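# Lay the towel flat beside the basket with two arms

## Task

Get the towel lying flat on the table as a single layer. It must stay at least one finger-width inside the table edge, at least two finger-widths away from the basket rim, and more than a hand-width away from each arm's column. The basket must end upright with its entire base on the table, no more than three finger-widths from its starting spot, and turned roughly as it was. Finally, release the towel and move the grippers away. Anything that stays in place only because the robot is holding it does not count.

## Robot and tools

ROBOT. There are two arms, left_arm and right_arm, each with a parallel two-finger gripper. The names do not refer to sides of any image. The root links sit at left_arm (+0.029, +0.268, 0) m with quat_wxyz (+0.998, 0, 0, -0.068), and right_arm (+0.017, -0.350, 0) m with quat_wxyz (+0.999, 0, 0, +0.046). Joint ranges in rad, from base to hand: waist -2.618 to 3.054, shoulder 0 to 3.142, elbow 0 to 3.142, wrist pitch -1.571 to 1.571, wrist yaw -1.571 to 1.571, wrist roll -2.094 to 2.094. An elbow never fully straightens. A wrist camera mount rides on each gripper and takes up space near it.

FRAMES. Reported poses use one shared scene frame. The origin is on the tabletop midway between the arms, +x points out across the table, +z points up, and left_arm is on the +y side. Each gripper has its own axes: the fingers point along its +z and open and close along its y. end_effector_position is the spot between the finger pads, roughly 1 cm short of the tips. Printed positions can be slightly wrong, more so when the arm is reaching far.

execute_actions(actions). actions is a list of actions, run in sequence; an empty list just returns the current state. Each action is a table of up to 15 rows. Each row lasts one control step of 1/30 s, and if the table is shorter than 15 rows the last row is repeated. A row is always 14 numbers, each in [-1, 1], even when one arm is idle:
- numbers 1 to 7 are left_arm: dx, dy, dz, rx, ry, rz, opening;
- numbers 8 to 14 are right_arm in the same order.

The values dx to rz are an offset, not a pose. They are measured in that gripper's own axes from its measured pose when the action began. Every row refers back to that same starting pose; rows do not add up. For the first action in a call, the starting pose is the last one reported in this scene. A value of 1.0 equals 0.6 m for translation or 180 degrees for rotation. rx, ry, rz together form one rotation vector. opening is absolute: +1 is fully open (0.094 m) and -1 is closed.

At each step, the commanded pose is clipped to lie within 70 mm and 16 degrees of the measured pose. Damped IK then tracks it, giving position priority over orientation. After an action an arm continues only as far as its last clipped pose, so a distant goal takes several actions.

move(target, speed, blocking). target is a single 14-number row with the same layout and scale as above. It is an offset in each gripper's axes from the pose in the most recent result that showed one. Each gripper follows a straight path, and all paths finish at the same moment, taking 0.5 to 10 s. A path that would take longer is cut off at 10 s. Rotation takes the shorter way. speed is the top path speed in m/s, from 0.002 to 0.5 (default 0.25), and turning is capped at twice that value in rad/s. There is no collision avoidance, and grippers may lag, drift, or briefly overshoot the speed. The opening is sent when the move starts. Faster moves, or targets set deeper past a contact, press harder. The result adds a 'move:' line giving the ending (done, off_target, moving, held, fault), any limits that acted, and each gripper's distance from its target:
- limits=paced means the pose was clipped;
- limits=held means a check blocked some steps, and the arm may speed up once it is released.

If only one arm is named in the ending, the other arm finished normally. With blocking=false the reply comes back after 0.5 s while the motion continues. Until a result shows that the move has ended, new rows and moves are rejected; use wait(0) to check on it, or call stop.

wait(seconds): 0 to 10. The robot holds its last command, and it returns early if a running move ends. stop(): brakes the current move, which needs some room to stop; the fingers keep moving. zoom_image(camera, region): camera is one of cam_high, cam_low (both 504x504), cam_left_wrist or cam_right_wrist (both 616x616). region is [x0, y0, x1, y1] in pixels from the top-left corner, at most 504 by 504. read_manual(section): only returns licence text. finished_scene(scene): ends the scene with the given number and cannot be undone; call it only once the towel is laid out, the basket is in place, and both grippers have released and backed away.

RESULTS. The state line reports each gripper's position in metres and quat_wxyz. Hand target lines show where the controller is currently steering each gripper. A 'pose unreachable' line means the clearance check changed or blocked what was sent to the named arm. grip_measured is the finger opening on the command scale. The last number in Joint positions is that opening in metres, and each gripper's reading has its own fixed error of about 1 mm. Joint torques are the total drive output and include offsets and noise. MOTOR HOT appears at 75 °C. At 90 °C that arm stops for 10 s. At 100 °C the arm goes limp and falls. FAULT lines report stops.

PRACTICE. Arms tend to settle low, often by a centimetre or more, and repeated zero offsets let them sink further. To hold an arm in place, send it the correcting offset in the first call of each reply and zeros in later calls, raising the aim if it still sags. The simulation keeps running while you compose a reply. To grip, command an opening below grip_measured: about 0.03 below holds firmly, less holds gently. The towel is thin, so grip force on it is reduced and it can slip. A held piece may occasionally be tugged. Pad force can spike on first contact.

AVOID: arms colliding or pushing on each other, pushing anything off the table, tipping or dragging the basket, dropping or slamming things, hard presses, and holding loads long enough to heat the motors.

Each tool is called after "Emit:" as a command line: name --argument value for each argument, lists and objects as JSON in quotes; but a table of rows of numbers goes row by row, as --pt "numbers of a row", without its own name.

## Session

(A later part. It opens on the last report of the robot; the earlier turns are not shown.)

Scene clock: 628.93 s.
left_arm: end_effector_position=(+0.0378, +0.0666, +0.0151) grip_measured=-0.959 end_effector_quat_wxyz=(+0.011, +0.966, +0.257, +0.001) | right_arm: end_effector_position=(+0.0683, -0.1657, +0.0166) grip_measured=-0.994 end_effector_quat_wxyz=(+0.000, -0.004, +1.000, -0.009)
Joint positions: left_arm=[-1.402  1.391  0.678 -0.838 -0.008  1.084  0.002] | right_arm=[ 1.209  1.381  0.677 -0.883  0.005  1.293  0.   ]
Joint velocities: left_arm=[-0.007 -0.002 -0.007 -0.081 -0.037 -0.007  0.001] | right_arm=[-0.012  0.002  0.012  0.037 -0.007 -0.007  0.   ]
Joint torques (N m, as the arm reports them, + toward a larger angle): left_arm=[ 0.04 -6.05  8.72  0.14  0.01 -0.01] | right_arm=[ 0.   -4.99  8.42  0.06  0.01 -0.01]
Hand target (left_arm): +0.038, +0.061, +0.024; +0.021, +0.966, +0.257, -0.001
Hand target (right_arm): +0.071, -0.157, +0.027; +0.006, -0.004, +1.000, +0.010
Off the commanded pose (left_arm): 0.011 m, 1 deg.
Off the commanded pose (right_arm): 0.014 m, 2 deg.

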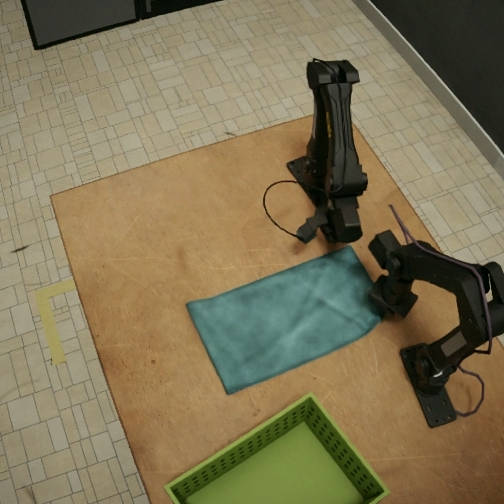

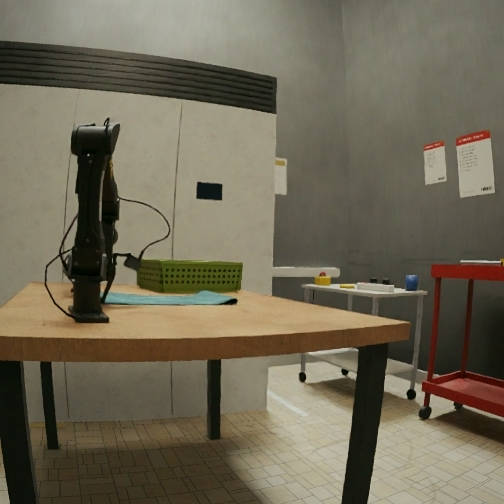

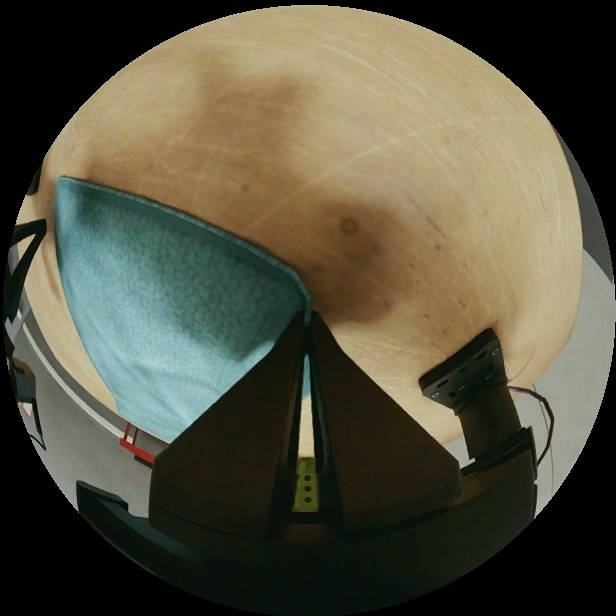

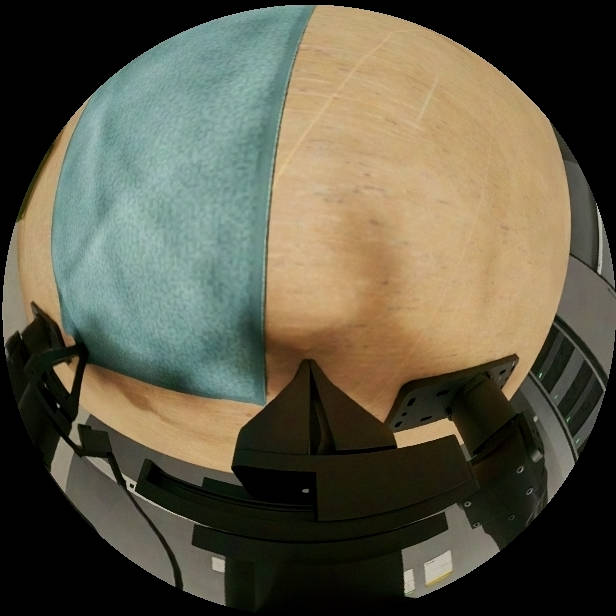

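Emit:
move --target '[0,0,-0.008,0,0,0,-1,0.01,0.05,-0.03,0,0,0,0.1]' --speed 0.04

Scene clock: 638.83 s.
left_arm: end_effector_position=(+0.0378, +0.0675, +0.0150) grip_measured=-0.959 end_effector_quat_wxyz=(+0.009, +0.966, +0.257, +0.002) | right_arm: end_effector_position=(+0.0652, -0.1448, +0.0268) grip_measured=+0.098 end_effector_quat_wxyz=(+0.002, -0.004, +1.000, -0.004)
Joint positions: left_arm=[-1.402  1.391  0.678 -0.841 -0.008  1.084  0.002] | right_arm=[ 1.249  1.433  0.764 -0.909  0.005  1.332  0.052]
Joint velocities: left_arm=[-0.002 -0.012 -0.002  0.022  0.037 -0.081 -0.001] | right_arm=[ 0.007 -0.007 -0.002 -0.051 -0.081 -0.066  0.001]
Joint torques (N m, as the arm reports them, + toward a larger angle): left_arm=[ 0.15 -5.56  7.29  0.12  0.    0.02] | right_arm=[ 0.01 -3.66  5.81  0.18  0.02 -0.01]
Hand target (left_arm): +0.038, +0.067, +0.020; +0.011, +0.966, +0.257, +0.001
Hand target (right_arm): +0.065, -0.146, +0.027; +0.001, -0.004, +1.000, -0.006
Off the commanded pose (left_arm): 0.005 m, 0 deg.
Off the commanded pose (right_arm): 0.012 m, 1 deg.
move: held (right_arm); limits=held; held on 10 of 34 steps (right_arm), including the last (right_arm)
pose unreachable (right arm): on one or more control steps of this call, first in action 0 (counted from 0), this arm could not follow its commanded pose, so it was not sent that pose on those steps. On the call's last step it was still not sent that pose. It may still have moved: this result reports where it is.
cause: the commanded pose would bring a part of the arm too close to another arm (this arm's wrist (the part past joint 4) and the other arm's wrist (the part past joint 4)).

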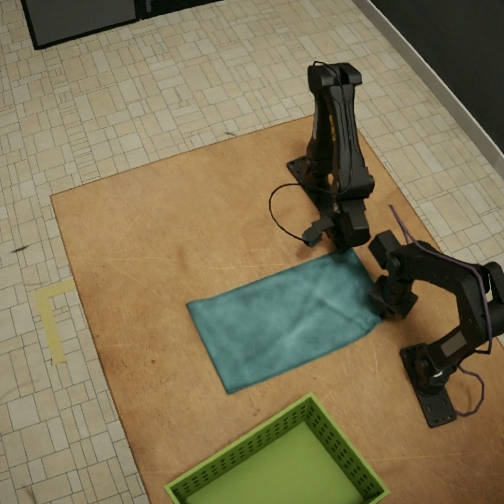

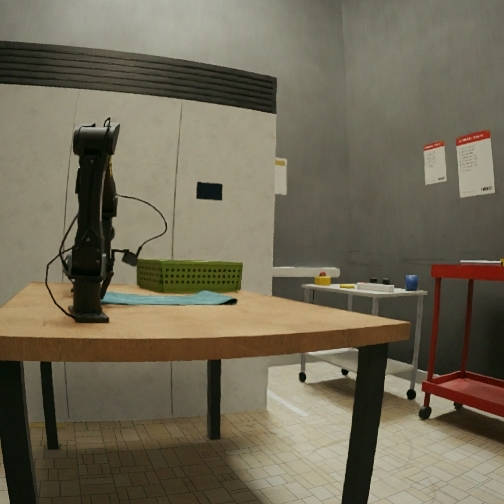

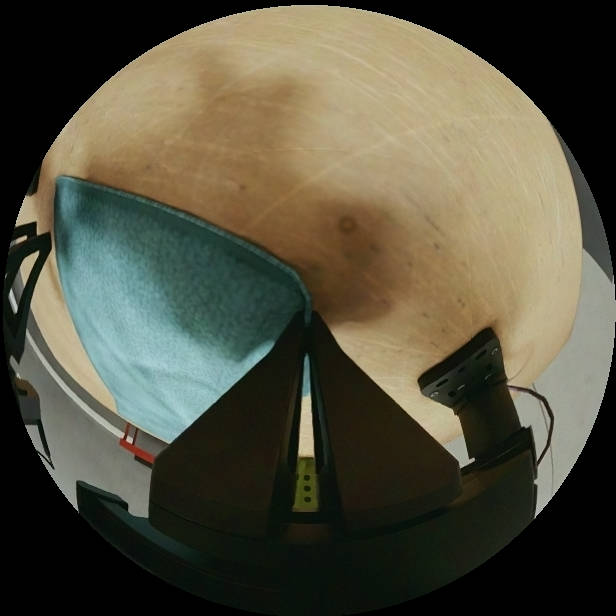

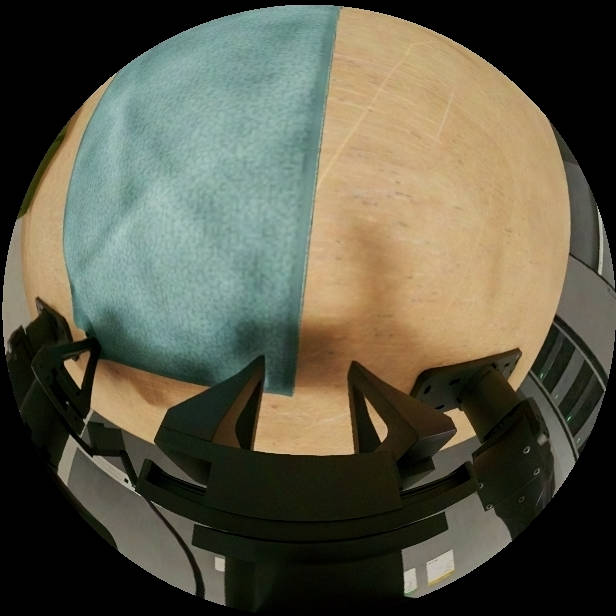

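Emit:
move --target '[0,0,-0.006,0,0,0,-1,-0.004,-0.002,0.026,0,0,0,0.1]' --speed 0.02

Scene clock: 647.37 s.
left_arm: end_effector_position=(+0.0378, +0.0675, +0.0150) grip_measured=-0.959 end_effector_quat_wxyz=(+0.009, +0.966, +0.257, +0.002) | right_arm: end_effector_position=(+0.0653, -0.1443, +0.0156) grip_measured=+0.098 end_effector_quat_wxyz=(+0.003, -0.007, +1.000, +0.001)
Joint positions: left_arm=[-1.402  1.391  0.678 -0.841 -0.008  1.084  0.002] | right_arm=[ 1.249  1.447  0.727 -0.848  0.005  1.326  0.052]
Joint velocities: left_arm=[ 0.002 -0.017  0.002 -0.037  0.007  0.022  0.   ] | right_arm=[-0.002 -0.007 -0.007 -0.037 -0.022  0.037 -0.   ]
Joint torques (N m, as the arm reports them, + toward a larger angle): left_arm=[ 0.02 -5.25  7.14  0.14  0.02  0.04] | right_arm=[-0.91 -2.76  4.94  0.26  0.01 -0.08]
Hand target (left_arm): +0.038, +0.068, +0.019; +0.009, +0.966, +0.257, +0.002
Hand target (right_arm): +0.068, -0.146, +0.011; +0.002, -0.004, +1.000, -0.004
Off the commanded pose (left_arm): 0.004 m, 0 deg.
Off the commanded pose (right_arm): 0.005 m, 1 deg.
move: done

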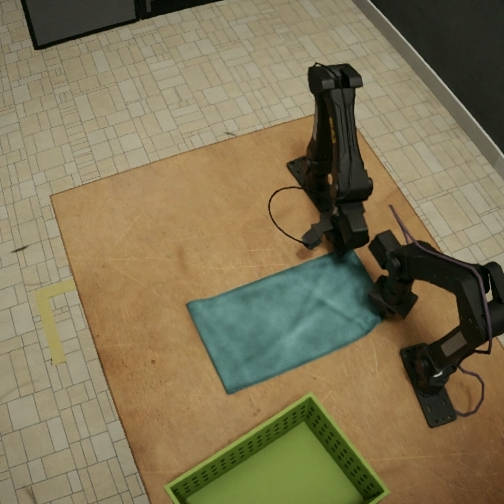

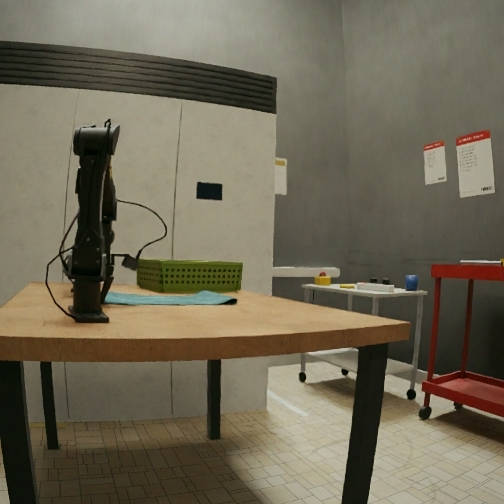

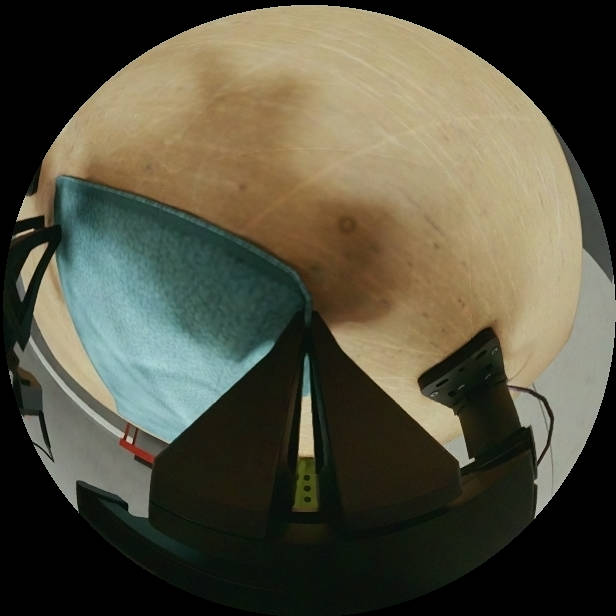

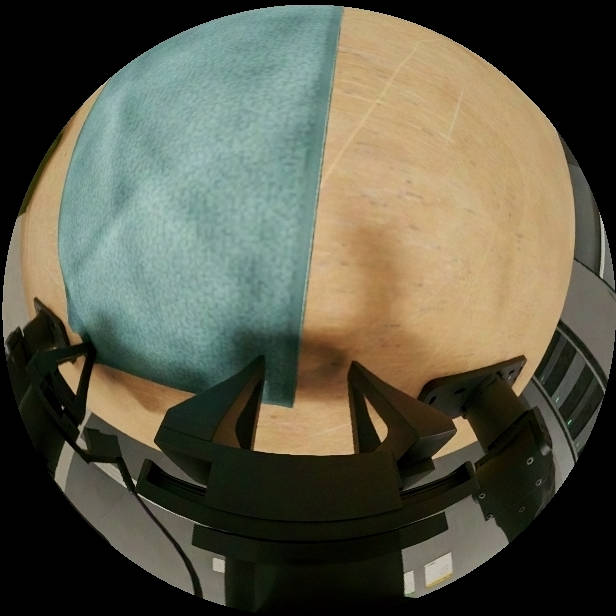

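Emit:
execute_actions --actions '[[[0,0,-0.006,0,0,0,-1,0,0,0.01,0,0,0,0.1]],[[0,0,-0.006,0,0,0,-1,0,0,0.006,0,0,0,0.0],[0,0,-0.006,0,0,0,-1,0,0,0.006,0,0,0,-0.1],[0,0,-0.006,0,0,0,-1,0,0,0.006,0,0,0,-0.2],[0,0,-0.006,0,0,0,-1,0,0,0.006,0,0,0,-0.3],[0,0,-0.006,0,0,0,-1,0,0,0.006,0,0,0,-0.4],[0,0,-0.006,0,0,0,-1,0,0,0.006,0,0,0,-0.5],[0,0,-0.006,0,0,0,-1,0,0,0.006,0,0,0,-0.6],[0,0,-0.006,0,0,0,-1,0,0,0.006,0,0,0,-0.7],[0,0,-0.006,0,0,0,-1,0,0,0.006,0,0,0,-0.8],[0,0,-0.006,0,0,0,-1,0,0,0.006,0,0,0,-0.9],[0,0,-0.006,0,0,0,-1,0,0,0.006,0,0,0,-1]],[[0,0,0,0,0,0,-1,0,0,0,0,0,0,-1]]]'

Scene clock: 652.03 s.
left_arm: end_effector_position=(+0.0378, +0.0675, +0.0150) grip_measured=-0.959 end_effector_quat_wxyz=(+0.009, +0.966, +0.257, +0.002) | right_arm: end_effector_position=(+0.0660, -0.1413, +0.0142) grip_measured=-0.994 end_effector_quat_wxyz=(+0.005, -0.007, +1.000, +0.008)
Joint positions: left_arm=[-1.402  1.391  0.678 -0.841 -0.008  1.084  0.002] | right_arm=[ 1.249  1.447  0.72  -0.826  0.005  1.326  0.   ]
Joint velocities: left_arm=[-0.012 -0.007  0.002 -0.007 -0.007  0.081  0.   ] | right_arm=[-0.007 -0.012 -0.002  0.007 -0.037 -0.051 -0.001]
Joint torques (N m, as the arm reports them, + toward a larger angle): left_arm=[-0.04 -4.76  6.41  0.28 -0.02  0.03] | right_arm=[-0.01 -3.67  5.7   0.24  0.01 -0.01]
Hand target (left_arm): +0.038, +0.068, +0.015; +0.009, +0.966, +0.257, +0.002
Hand target (right_arm): +0.066, -0.141, +0.014; +0.005, -0.007, +1.000, +0.008
Off the commanded pose (left_arm): 0.000 m, 0 deg.
Off the commanded pose (right_arm): 0.000 m, 0 deg.

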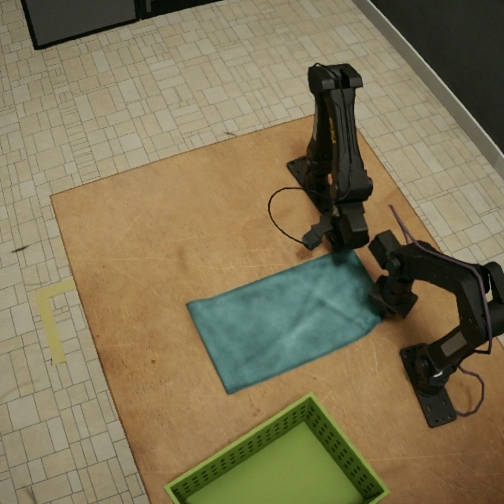

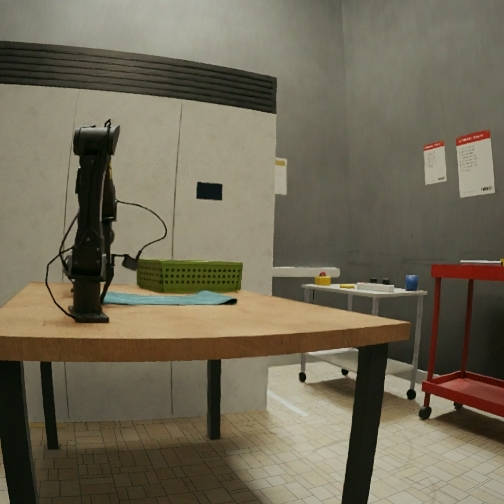

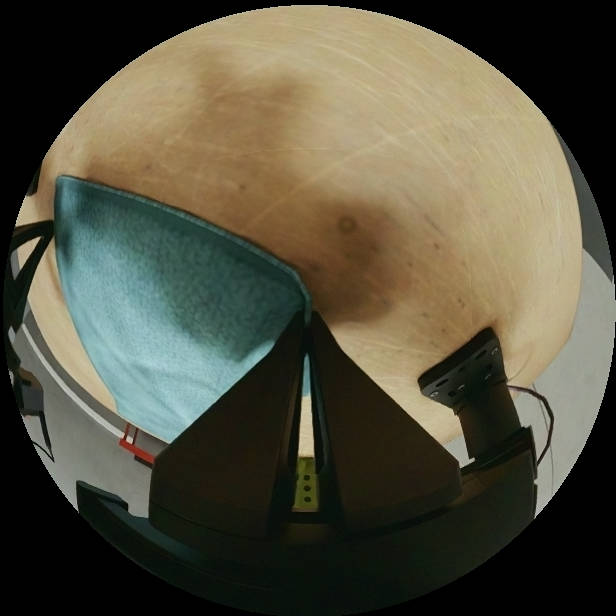

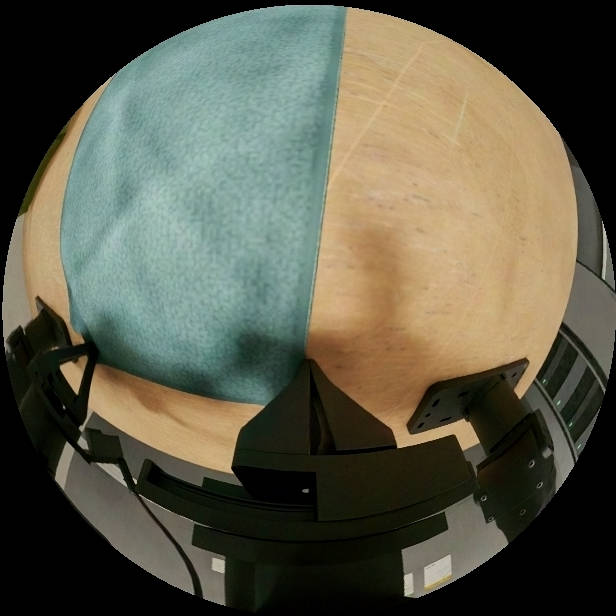

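Emit:
execute_actions --actions '[[[0,0,-0.006,0,0,0,-1,0,-0.004,-0.012,0,0,0,-1],[0,0,-0.006,0,0,0,-1,0,-0.006,-0.012,0,0,0,-1],[0,0,-0.006,0,0,0,-1,0,-0.008,-0.012,0,0,0,-1],[0,0,-0.006,0,0,0,-1,0,-0.008,-0.012,0,0,0,-0.8],[0,0,-0.006,0,0,0,-1,0,-0.008,-0.012,0,0,0,-0.6],[0,0,-0.006,0,0,0,-1,0,-0.008,-0.012,0,0,0,-0.4],[0,0,-0.006,0,0,0,-1,0,-0.008,-0.012,0,0,0,-0.2],[0,0,-0.006,0,0,0,-1,0,-0.008,-0.012,0,0,0,0.0],[0,0,-0.006,0,0,0,-1,0,-0.008,-0.012,0,0,0,0.1]]]'

Scene clock: 672.40 s.
left_arm: end_effector_position=(+0.0378, +0.0681, +0.0150) grip_measured=-0.959 end_effector_quat_wxyz=(+0.008, +0.966, +0.257, +0.002) | right_arm: end_effector_position=(+0.0644, -0.1483, +0.0142) grip_measured=+0.097 end_effector_quat_wxyz=(+0.001, -0.007, +1.000, -0.006)
Joint positions: left_arm=[-1.402  1.391  0.678 -0.844 -0.008  1.084  0.002] | right_arm=[ 1.249  1.447  0.72  -0.855  0.005  1.326  0.052]
Joint velocities: left_arm=[ 0.017  0.002 -0.002  0.022 -0.007 -0.037 -0.001] | right_arm=[ 0.002 -0.002  0.012 -0.037 -0.037  0.007 -0.   ]
Joint torques (N m, as the arm reports them, + toward a larger angle): left_arm=[ 0.05 -5.43  7.31  0.15  0.01 -0.01] | right_arm=[-0.41 -6.18  5.87  0.12  0.01 -0.06]
Hand target (left_arm): +0.038, +0.068, +0.019; +0.009, +0.966, +0.257, +0.002
Hand target (right_arm): +0.066, -0.146, +0.021; +0.005, -0.007, +1.000, +0.008
Off the commanded pose (left_arm): 0.004 m, 0 deg.
Off the commanded pose (right_arm): 0.008 m, 2 deg.

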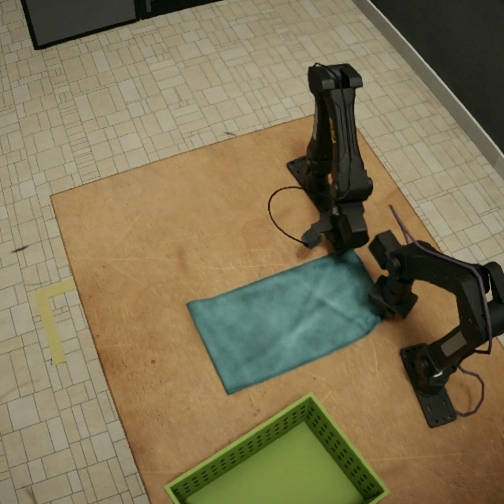

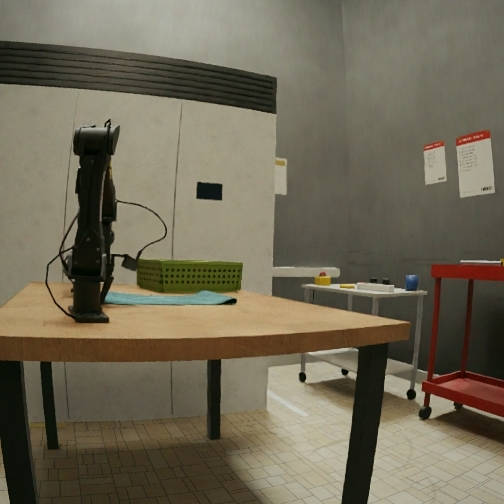

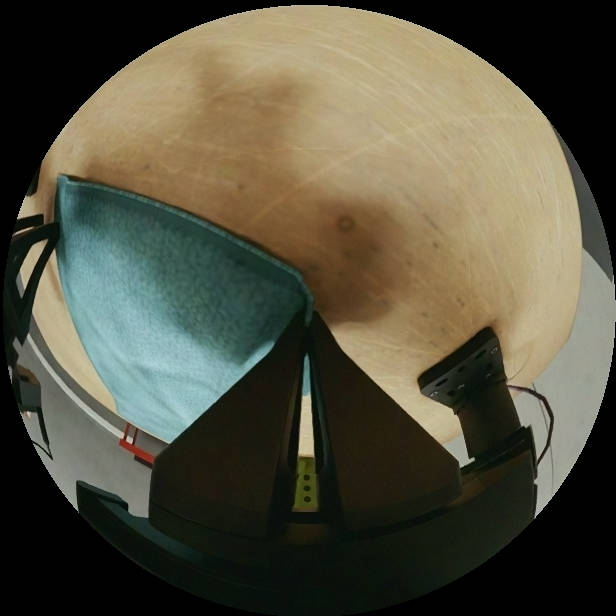

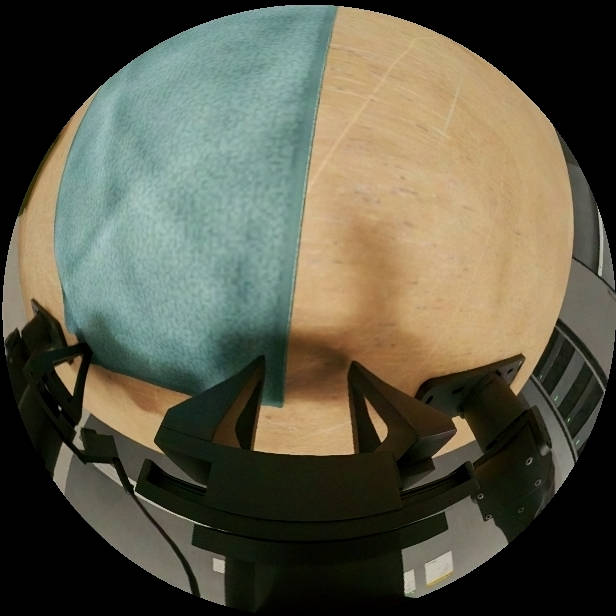

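Emit:
move --target '[0,0,-0.006,0,0,0,-1,0,0.004,-0.055,0,0,0,-0.1]' --speed 0.08

Scene clock: 679.17 s.
left_arm: end_effector_position=(+0.0378, +0.0681, +0.0150) grip_measured=-0.959 end_effector_quat_wxyz=(+0.008, +0.966, +0.257, +0.002) | right_arm: end_effector_position=(+0.0633, -0.1526, +0.0353) grip_measured=-0.098 end_effector_quat_wxyz=(-0.004, -0.007, +1.000, -0.025)
Joint positions: left_arm=[-1.402  1.391  0.678 -0.844 -0.008  1.084  0.002] | right_arm=[ 1.249  1.43   0.797 -0.989  0.005  1.326  0.042]
Joint velocities: left_arm=[-0.002  0.002 -0.012  0.007 -0.037 -0.037 -0.002] | right_arm=[-0.002 -0.017 -0.007 -0.051  0.022  0.007 -0.   ]
Joint torques (N m, as the arm reports them, + toward a larger angle): left_arm=[ 0.06 -5.4   7.23  0.11  0.    0.03] | right_arm=[ 0.22 -5.77  8.26  0.    0.01  0.02]
Hand target (left_arm): +0.038, +0.068, +0.019; +0.008, +0.966, +0.257, +0.002
Hand target (right_arm): +0.064, -0.145, +0.047; +0.001, -0.007, +1.000, -0.006
Off the commanded pose (left_arm): 0.004 m, 0 deg.
Off the commanded pose (right_arm): 0.014 m, 2 deg.
move: off_target (right_arm)

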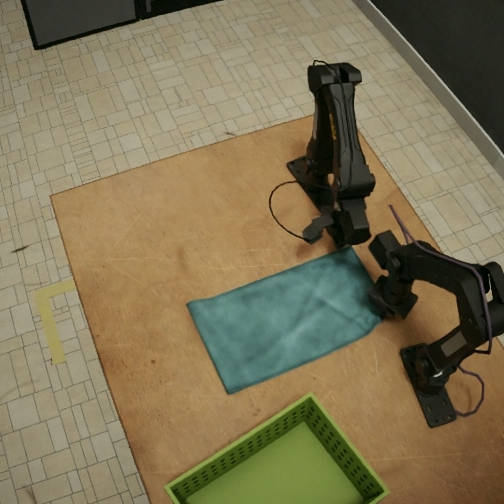

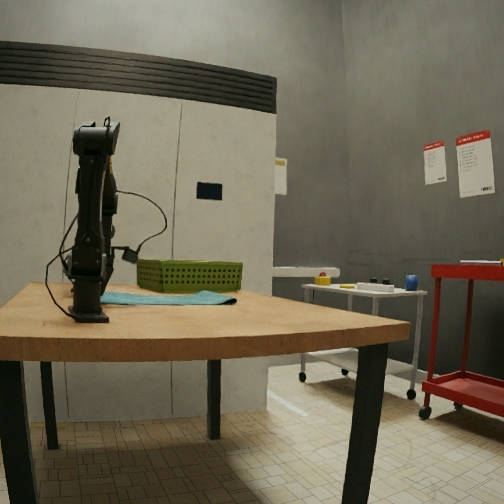

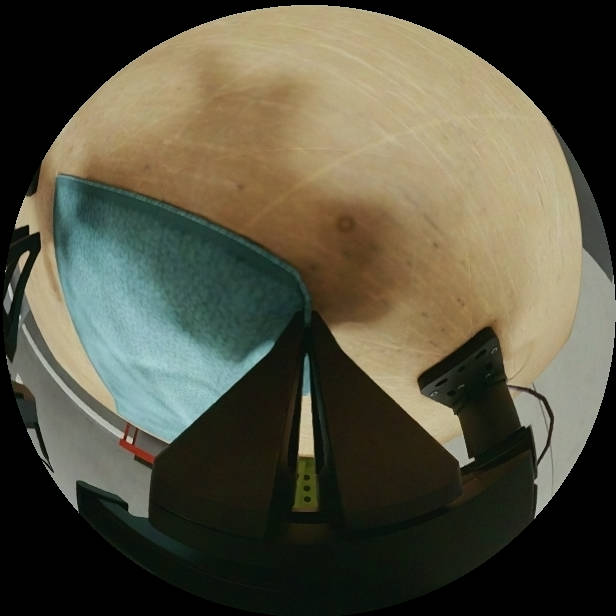

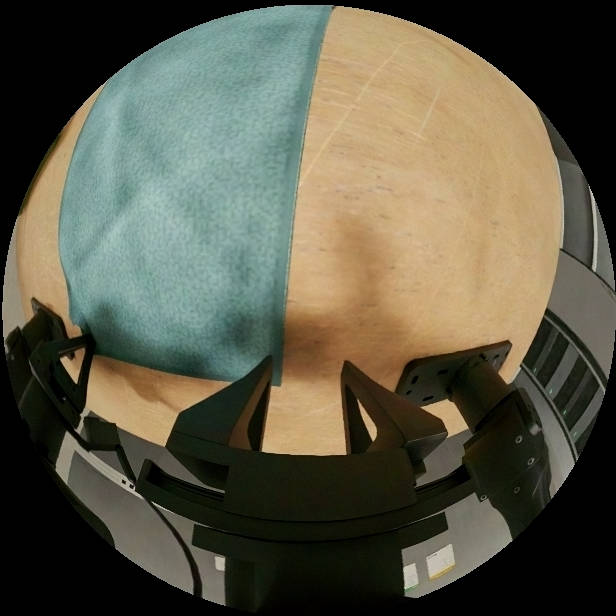

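Emit:
move --target '[0,0,-0.006,0,0,0,-1,-0.002,0.024,0.052,-0.022,0,0,-0.1]' --speed 0.03

Scene clock: 685.07 s.
left_arm: end_effector_position=(+0.0378, +0.0683, +0.0150) grip_measured=-0.959 end_effector_quat_wxyz=(+0.007, +0.966, +0.257, +0.002) | right_arm: end_effector_position=(+0.0638, -0.1438, +0.0131) grip_measured=-0.098 end_effector_quat_wxyz=(-0.001, -0.007, +1.000, +0.003)
Joint positions: left_arm=[-1.402  1.391  0.678 -0.844 -0.008  1.084  0.002] | right_arm=[ 1.249  1.451  0.719 -0.833 -0.004  1.326  0.042]
Joint velocities: left_arm=[-0.012  0.022  0.007 -0.022  0.037 -0.066 -0.001] | right_arm=[-0.007 -0.007  0.007 -0.022 -0.007  0.022  0.001]
Joint torques (N m, as the arm reports them, + toward a larger angle): left_arm=[-0.08 -5.33  7.23  0.1  -0.01  0.  ] | right_arm=[-0.25 -2.01  3.64  0.68 -0.06 -0.04]
Hand target (left_arm): +0.038, +0.068, +0.019; +0.008, +0.966, +0.257, +0.002
Hand target (right_arm): +0.064, -0.141, +0.004; -0.004, -0.007, +1.000, +0.009
Off the commanded pose (left_arm): 0.004 m, 0 deg.
Off the commanded pose (right_arm): 0.010 m, 1 deg.
move: done

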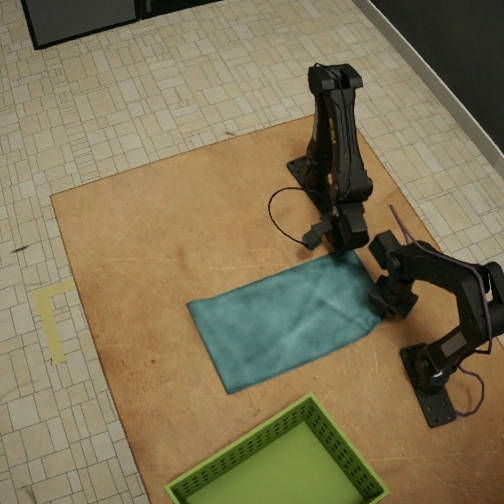

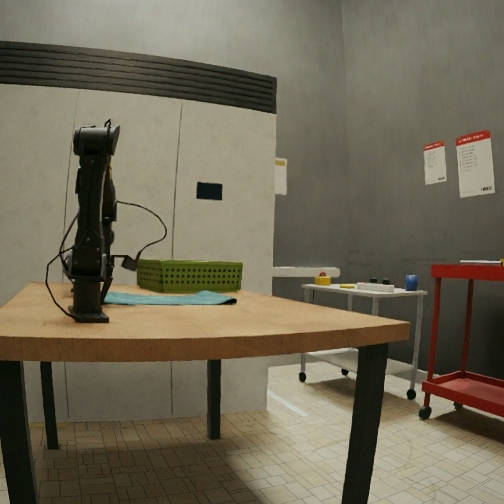

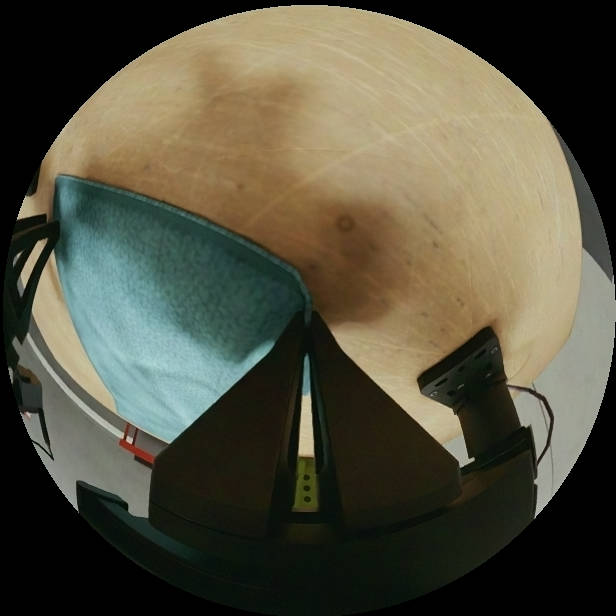

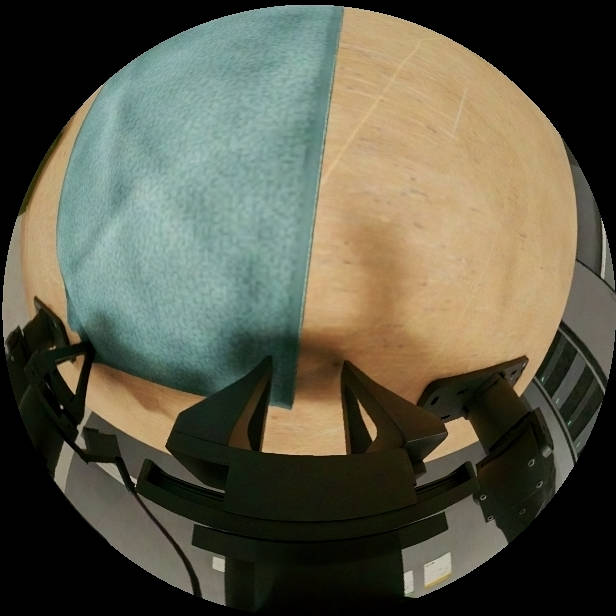

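Emit:
execute_actions --actions '[[[0,0,-0.006,0,0,0,-1,0,0,0.012,0,0,0,-0.2],[0,0,-0.006,0,0,0,-1,0,0,0.012,0,0,0,-0.28],[0,0,-0.006,0,0,0,-1,0,0,0.012,0,0,0,-0.36],[0,0,-0.006,0,0,0,-1,0,0,0.012,0,0,0,-0.44],[0,0,-0.006,0,0,0,-1,0,0,0.012,0,0,0,-0.52],[0,0,-0.006,0,0,0,-1,0,0,0.012,0,0,0,-0.6],[0,0,-0.006,0,0,0,-1,0,0,0.012,0,0,0,-0.68],[0,0,-0.006,0,0,0,-1,0,0,0.012,0,0,0,-0.76],[0,0,-0.006,0,0,0,-1,0,0,0.012,0,0,0,-0.84],[0,0,-0.006,0,0,0,-1,0,0,0.012,0,0,0,-0.92],[0,0,-0.006,0,0,0,-1,0,0,0.012,0,0,0,-1]],[[0,0,0,0,0,0,-1,0,0,0,0,0,0,-1]]]'

Scene clock: 689.13 s.
left_arm: end_effector_position=(+0.0378, +0.0684, +0.0150) grip_measured=-0.959 end_effector_quat_wxyz=(+0.007, +0.966, +0.257, +0.002) | right_arm: end_effector_position=(+0.0647, -0.1344, +0.0133) grip_measured=-0.993 end_effector_quat_wxyz=(-0.000, -0.007, +1.000, +0.022)
Joint positions: left_arm=[-1.402  1.391  0.678 -0.845 -0.008  1.084  0.002] | right_arm=[ 1.249  1.451  0.719 -0.796 -0.011  1.326  0.   ]
Joint velocities: left_arm=[ 0.007  0.002  0.002  0.007 -0.066  0.007  0.001] | right_arm=[-0.002  0.002  0.007 -0.022 -0.007  0.037 -0.001]
Joint torques (N m, as the arm reports them, + toward a larger angle): left_arm=[ 0.02 -4.71  6.27  0.29  0.01  0.03] | right_arm=[ 0.   -3.72  5.73  0.28  0.    0.  ]
Hand target (left_arm): +0.038, +0.068, +0.015; +0.007, +0.966, +0.257, +0.002
Hand target (right_arm): +0.065, -0.134, +0.013; -0.000, -0.007, +1.000, +0.022
Off the commanded pose (left_arm): 0.000 m, 0 deg.
Off the commanded pose (right_arm): 0.000 m, 0 deg.

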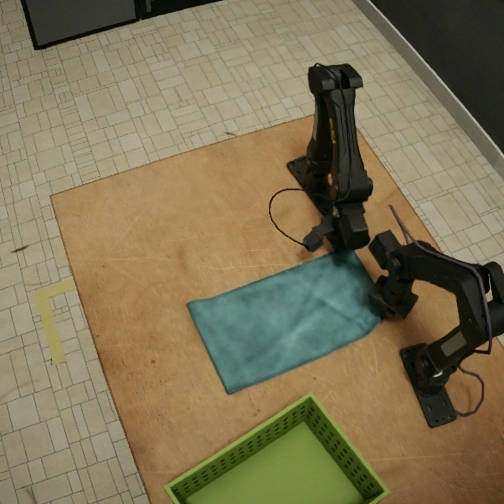

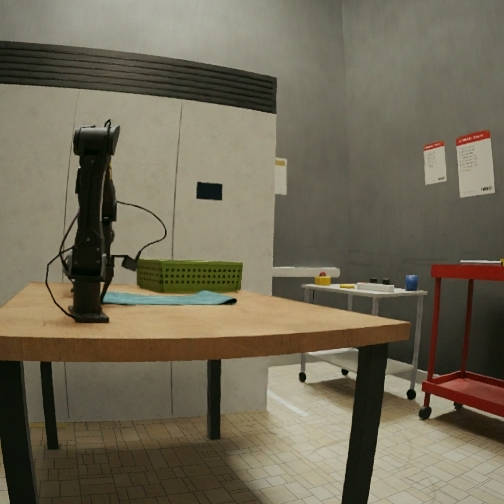

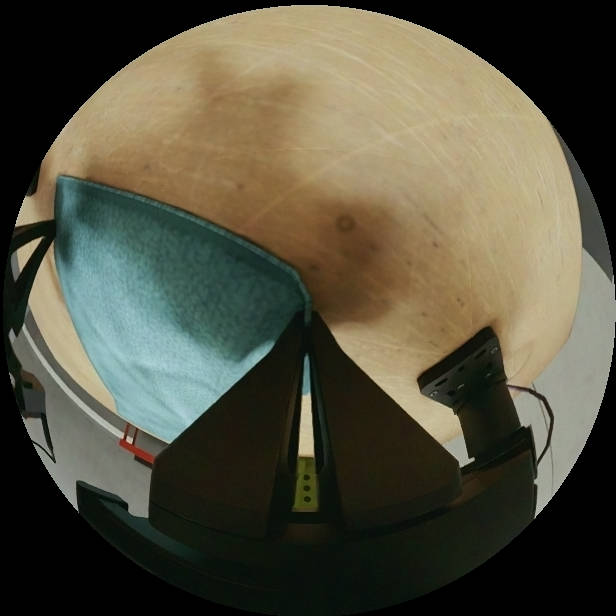

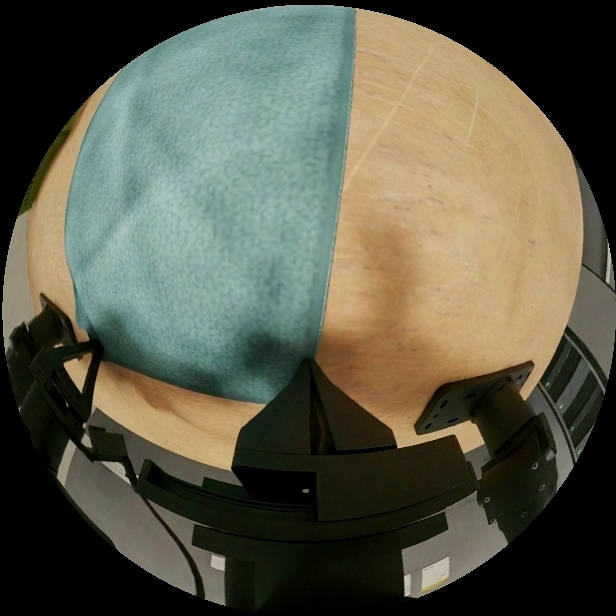

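Emit:
move --target '[0,0,-0.006,0,0,0,-1,0,0.015,-0.04,0.014,0,0,-1]' --speed 0.05

Scene clock: 706.93 s.
left_arm: end_effector_position=(+0.0378, +0.0684, +0.0150) grip_measured=-0.959 end_effector_quat_wxyz=(+0.007, +0.966, +0.257, +0.002) | right_arm: end_effector_position=(+0.0647, -0.1342, +0.0167) grip_measured=-0.994 end_effector_quat_wxyz=(-0.001, -0.007, +1.000, +0.019)
Joint positions: left_arm=[-1.402  1.391  0.678 -0.845 -0.008  1.084  0.002] | right_arm=[ 1.249  1.451  0.734 -0.817 -0.011  1.326  0.   ]
Joint velocities: left_arm=[ 0.002  0.002 -0.002 -0.095  0.007 -0.051  0.   ] | right_arm=[ 0.017 -0.002  0.012 -0.037  0.007 -0.007 -0.   ]
Joint torques (N m, as the arm reports them, + toward a larger angle): left_arm=[ 0.   -4.73  6.3   0.3   0.02 -0.01] | right_arm=[ 0.   -3.76  5.63  0.23  0.   -0.01]
Hand target (left_arm): +0.038, +0.068, +0.015; +0.007, +0.966, +0.257, +0.002
Hand target (right_arm): +0.065, -0.135, +0.016; -0.001, -0.007, +1.000, +0.018
Off the commanded pose (left_arm): 0.004 m, 0 deg.
Off the commanded pose (right_arm): 0.022 m, 2 deg.
move: held (left_arm, right_arm); limits=held; held on 16 of 22 steps (right_arm, left_arm), including the last (right_arm, left_arm)
pose unreachable (left arm): on one or more control steps of this call, first in action 0 (counted from 0), this arm could not follow its commanded pose, so it was not sent that pose on those steps. On the call's last step it was still not sent that pose. It may still have moved: this result reports where it is.
cause: the commanded pose would bring a part of the arm too close to another arm (this arm's wrist (the part past joint 4) and the other arm's wrist (the part past joint 4)).
pose unreachable (right arm): on one or more control steps of this call, first in action 0 (counted from 0), this arm could not follow its commanded pose, so it was not sent that pose on those steps. On the call's last step it was still not sent that pose. It may still have moved: this result reports where it is.
cause: the commanded pose would bring a part of the arm too close to another arm (this arm's wrist (the part past joint 4) and the other arm's wrist (the part past joint 4)).

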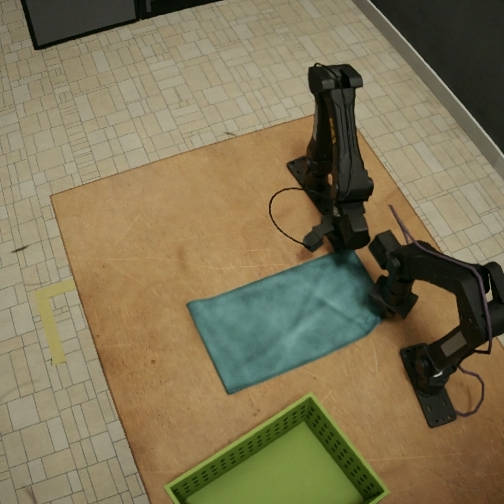

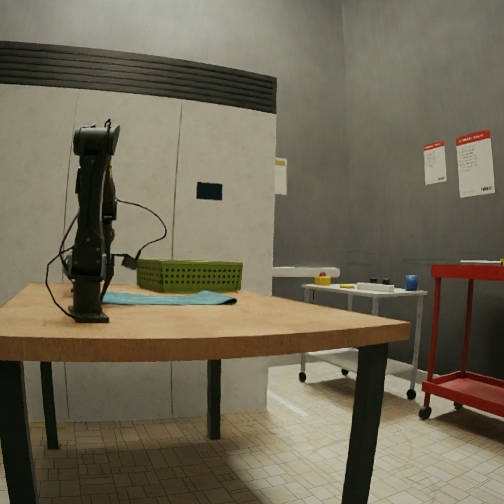

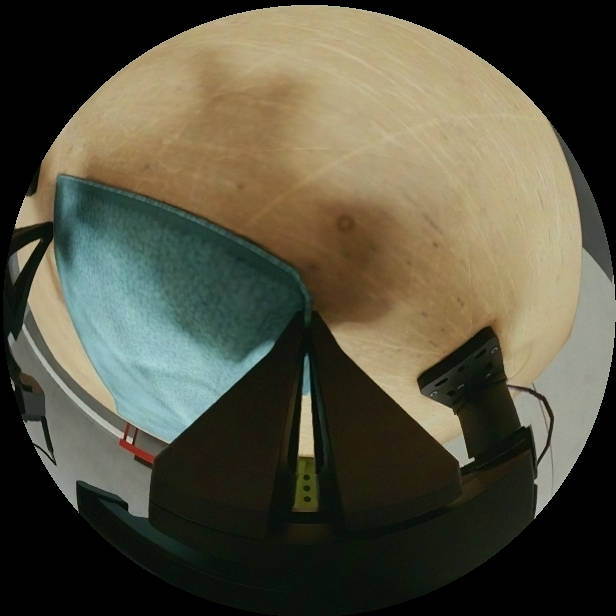

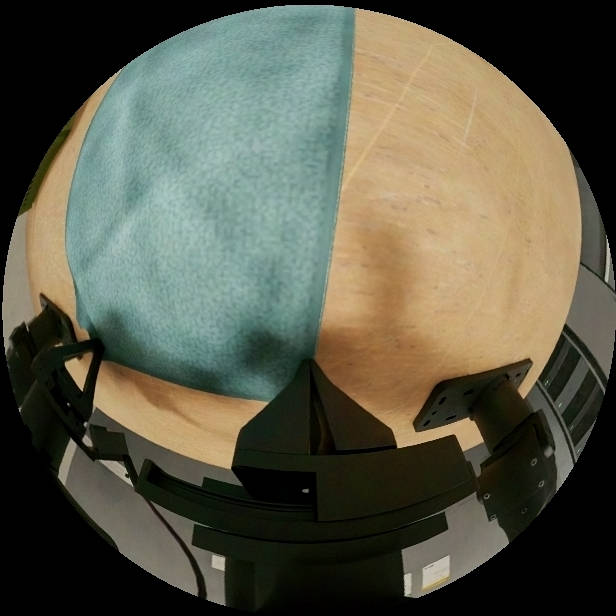

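Emit:
move --target '[0,0,-0.008,0,0,0.18,-1,0,-0.01,-0.01,0,0,0,-1]' --speed 0.1

Scene clock: 715.00 s.
left_arm: end_effector_position=(+0.0377, +0.0696, +0.0150) grip_measured=-0.959 end_effector_quat_wxyz=(+0.004, +1.000, -0.015, +0.004) | right_arm: end_effector_position=(+0.0638, -0.1382, +0.0166) grip_measured=-0.994 end_effector_quat_wxyz=(-0.003, -0.008, +1.000, +0.011)
Joint positions: left_arm=[-1.402  1.391  0.678 -0.85  -0.008  1.635  0.002] | right_arm=[ 1.249  1.451  0.734 -0.834 -0.011  1.326  0.   ]
Joint velocities: left_arm=[ 0.012 -0.002  0.002  0.022 -0.022  0.037 -0.001] | right_arm=[ 0.017 -0.007 -0.002 -0.022  0.037 -0.022 -0.001]
Joint torques (N m, as the arm reports them, + toward a larger angle): left_arm=[ 0.02 -5.6   7.47  0.12  0.01  0.14] | right_arm=[-0.53 -6.39  5.22  0.11  0.   -0.07]
Hand target (left_arm): +0.038, +0.068, +0.020; +0.006, +1.000, -0.022, +0.004
Hand target (right_arm): +0.065, -0.140, +0.022; -0.001, -0.007, +1.000, +0.019
Off the commanded pose (left_arm): 0.005 m, 1 deg.
Off the commanded pose (right_arm): 0.006 m, 1 deg.
move: done; limits=held; held on 1 of 97 steps (left_arm)
pose unreachable (left arm): on one or more control steps of this call, first in action 0 (counted from 0), this arm could not follow its commanded pose, so it was not sent that pose on those steps. It may still have moved: this result reports where it is.
cause: the commanded pose would bring a part of the arm too close to another arm (this arm's wrist (the part past joint 4) and the other arm's wrist (the part past joint 4)).

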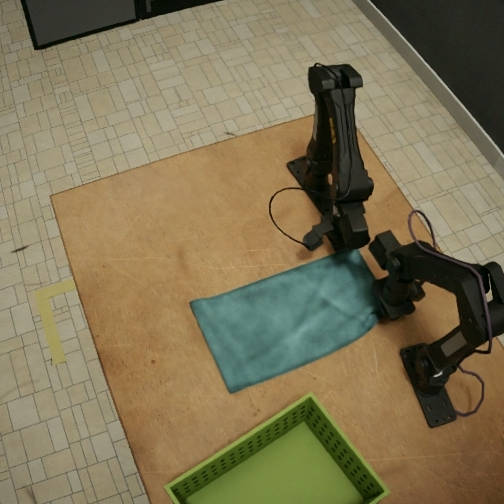

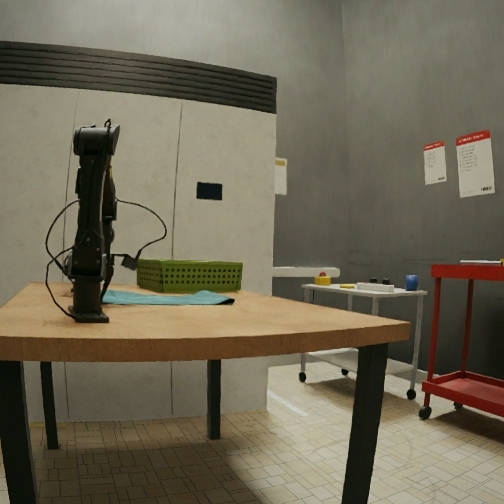

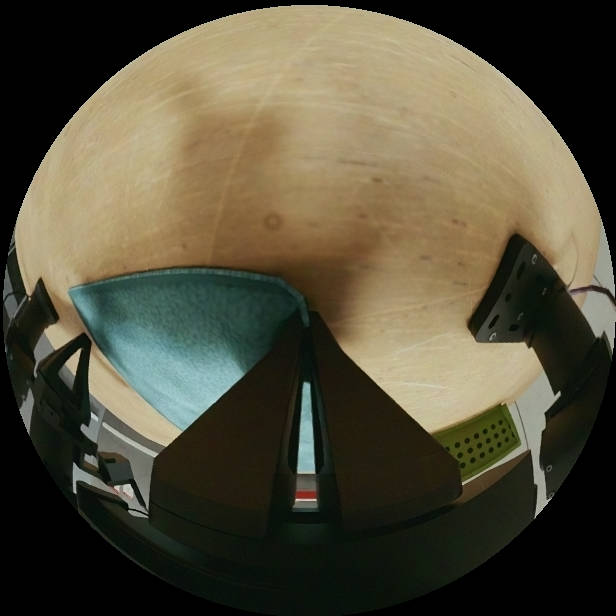

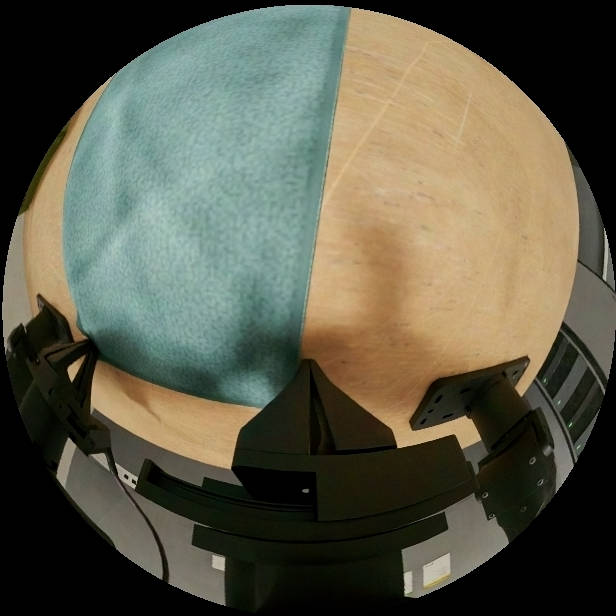

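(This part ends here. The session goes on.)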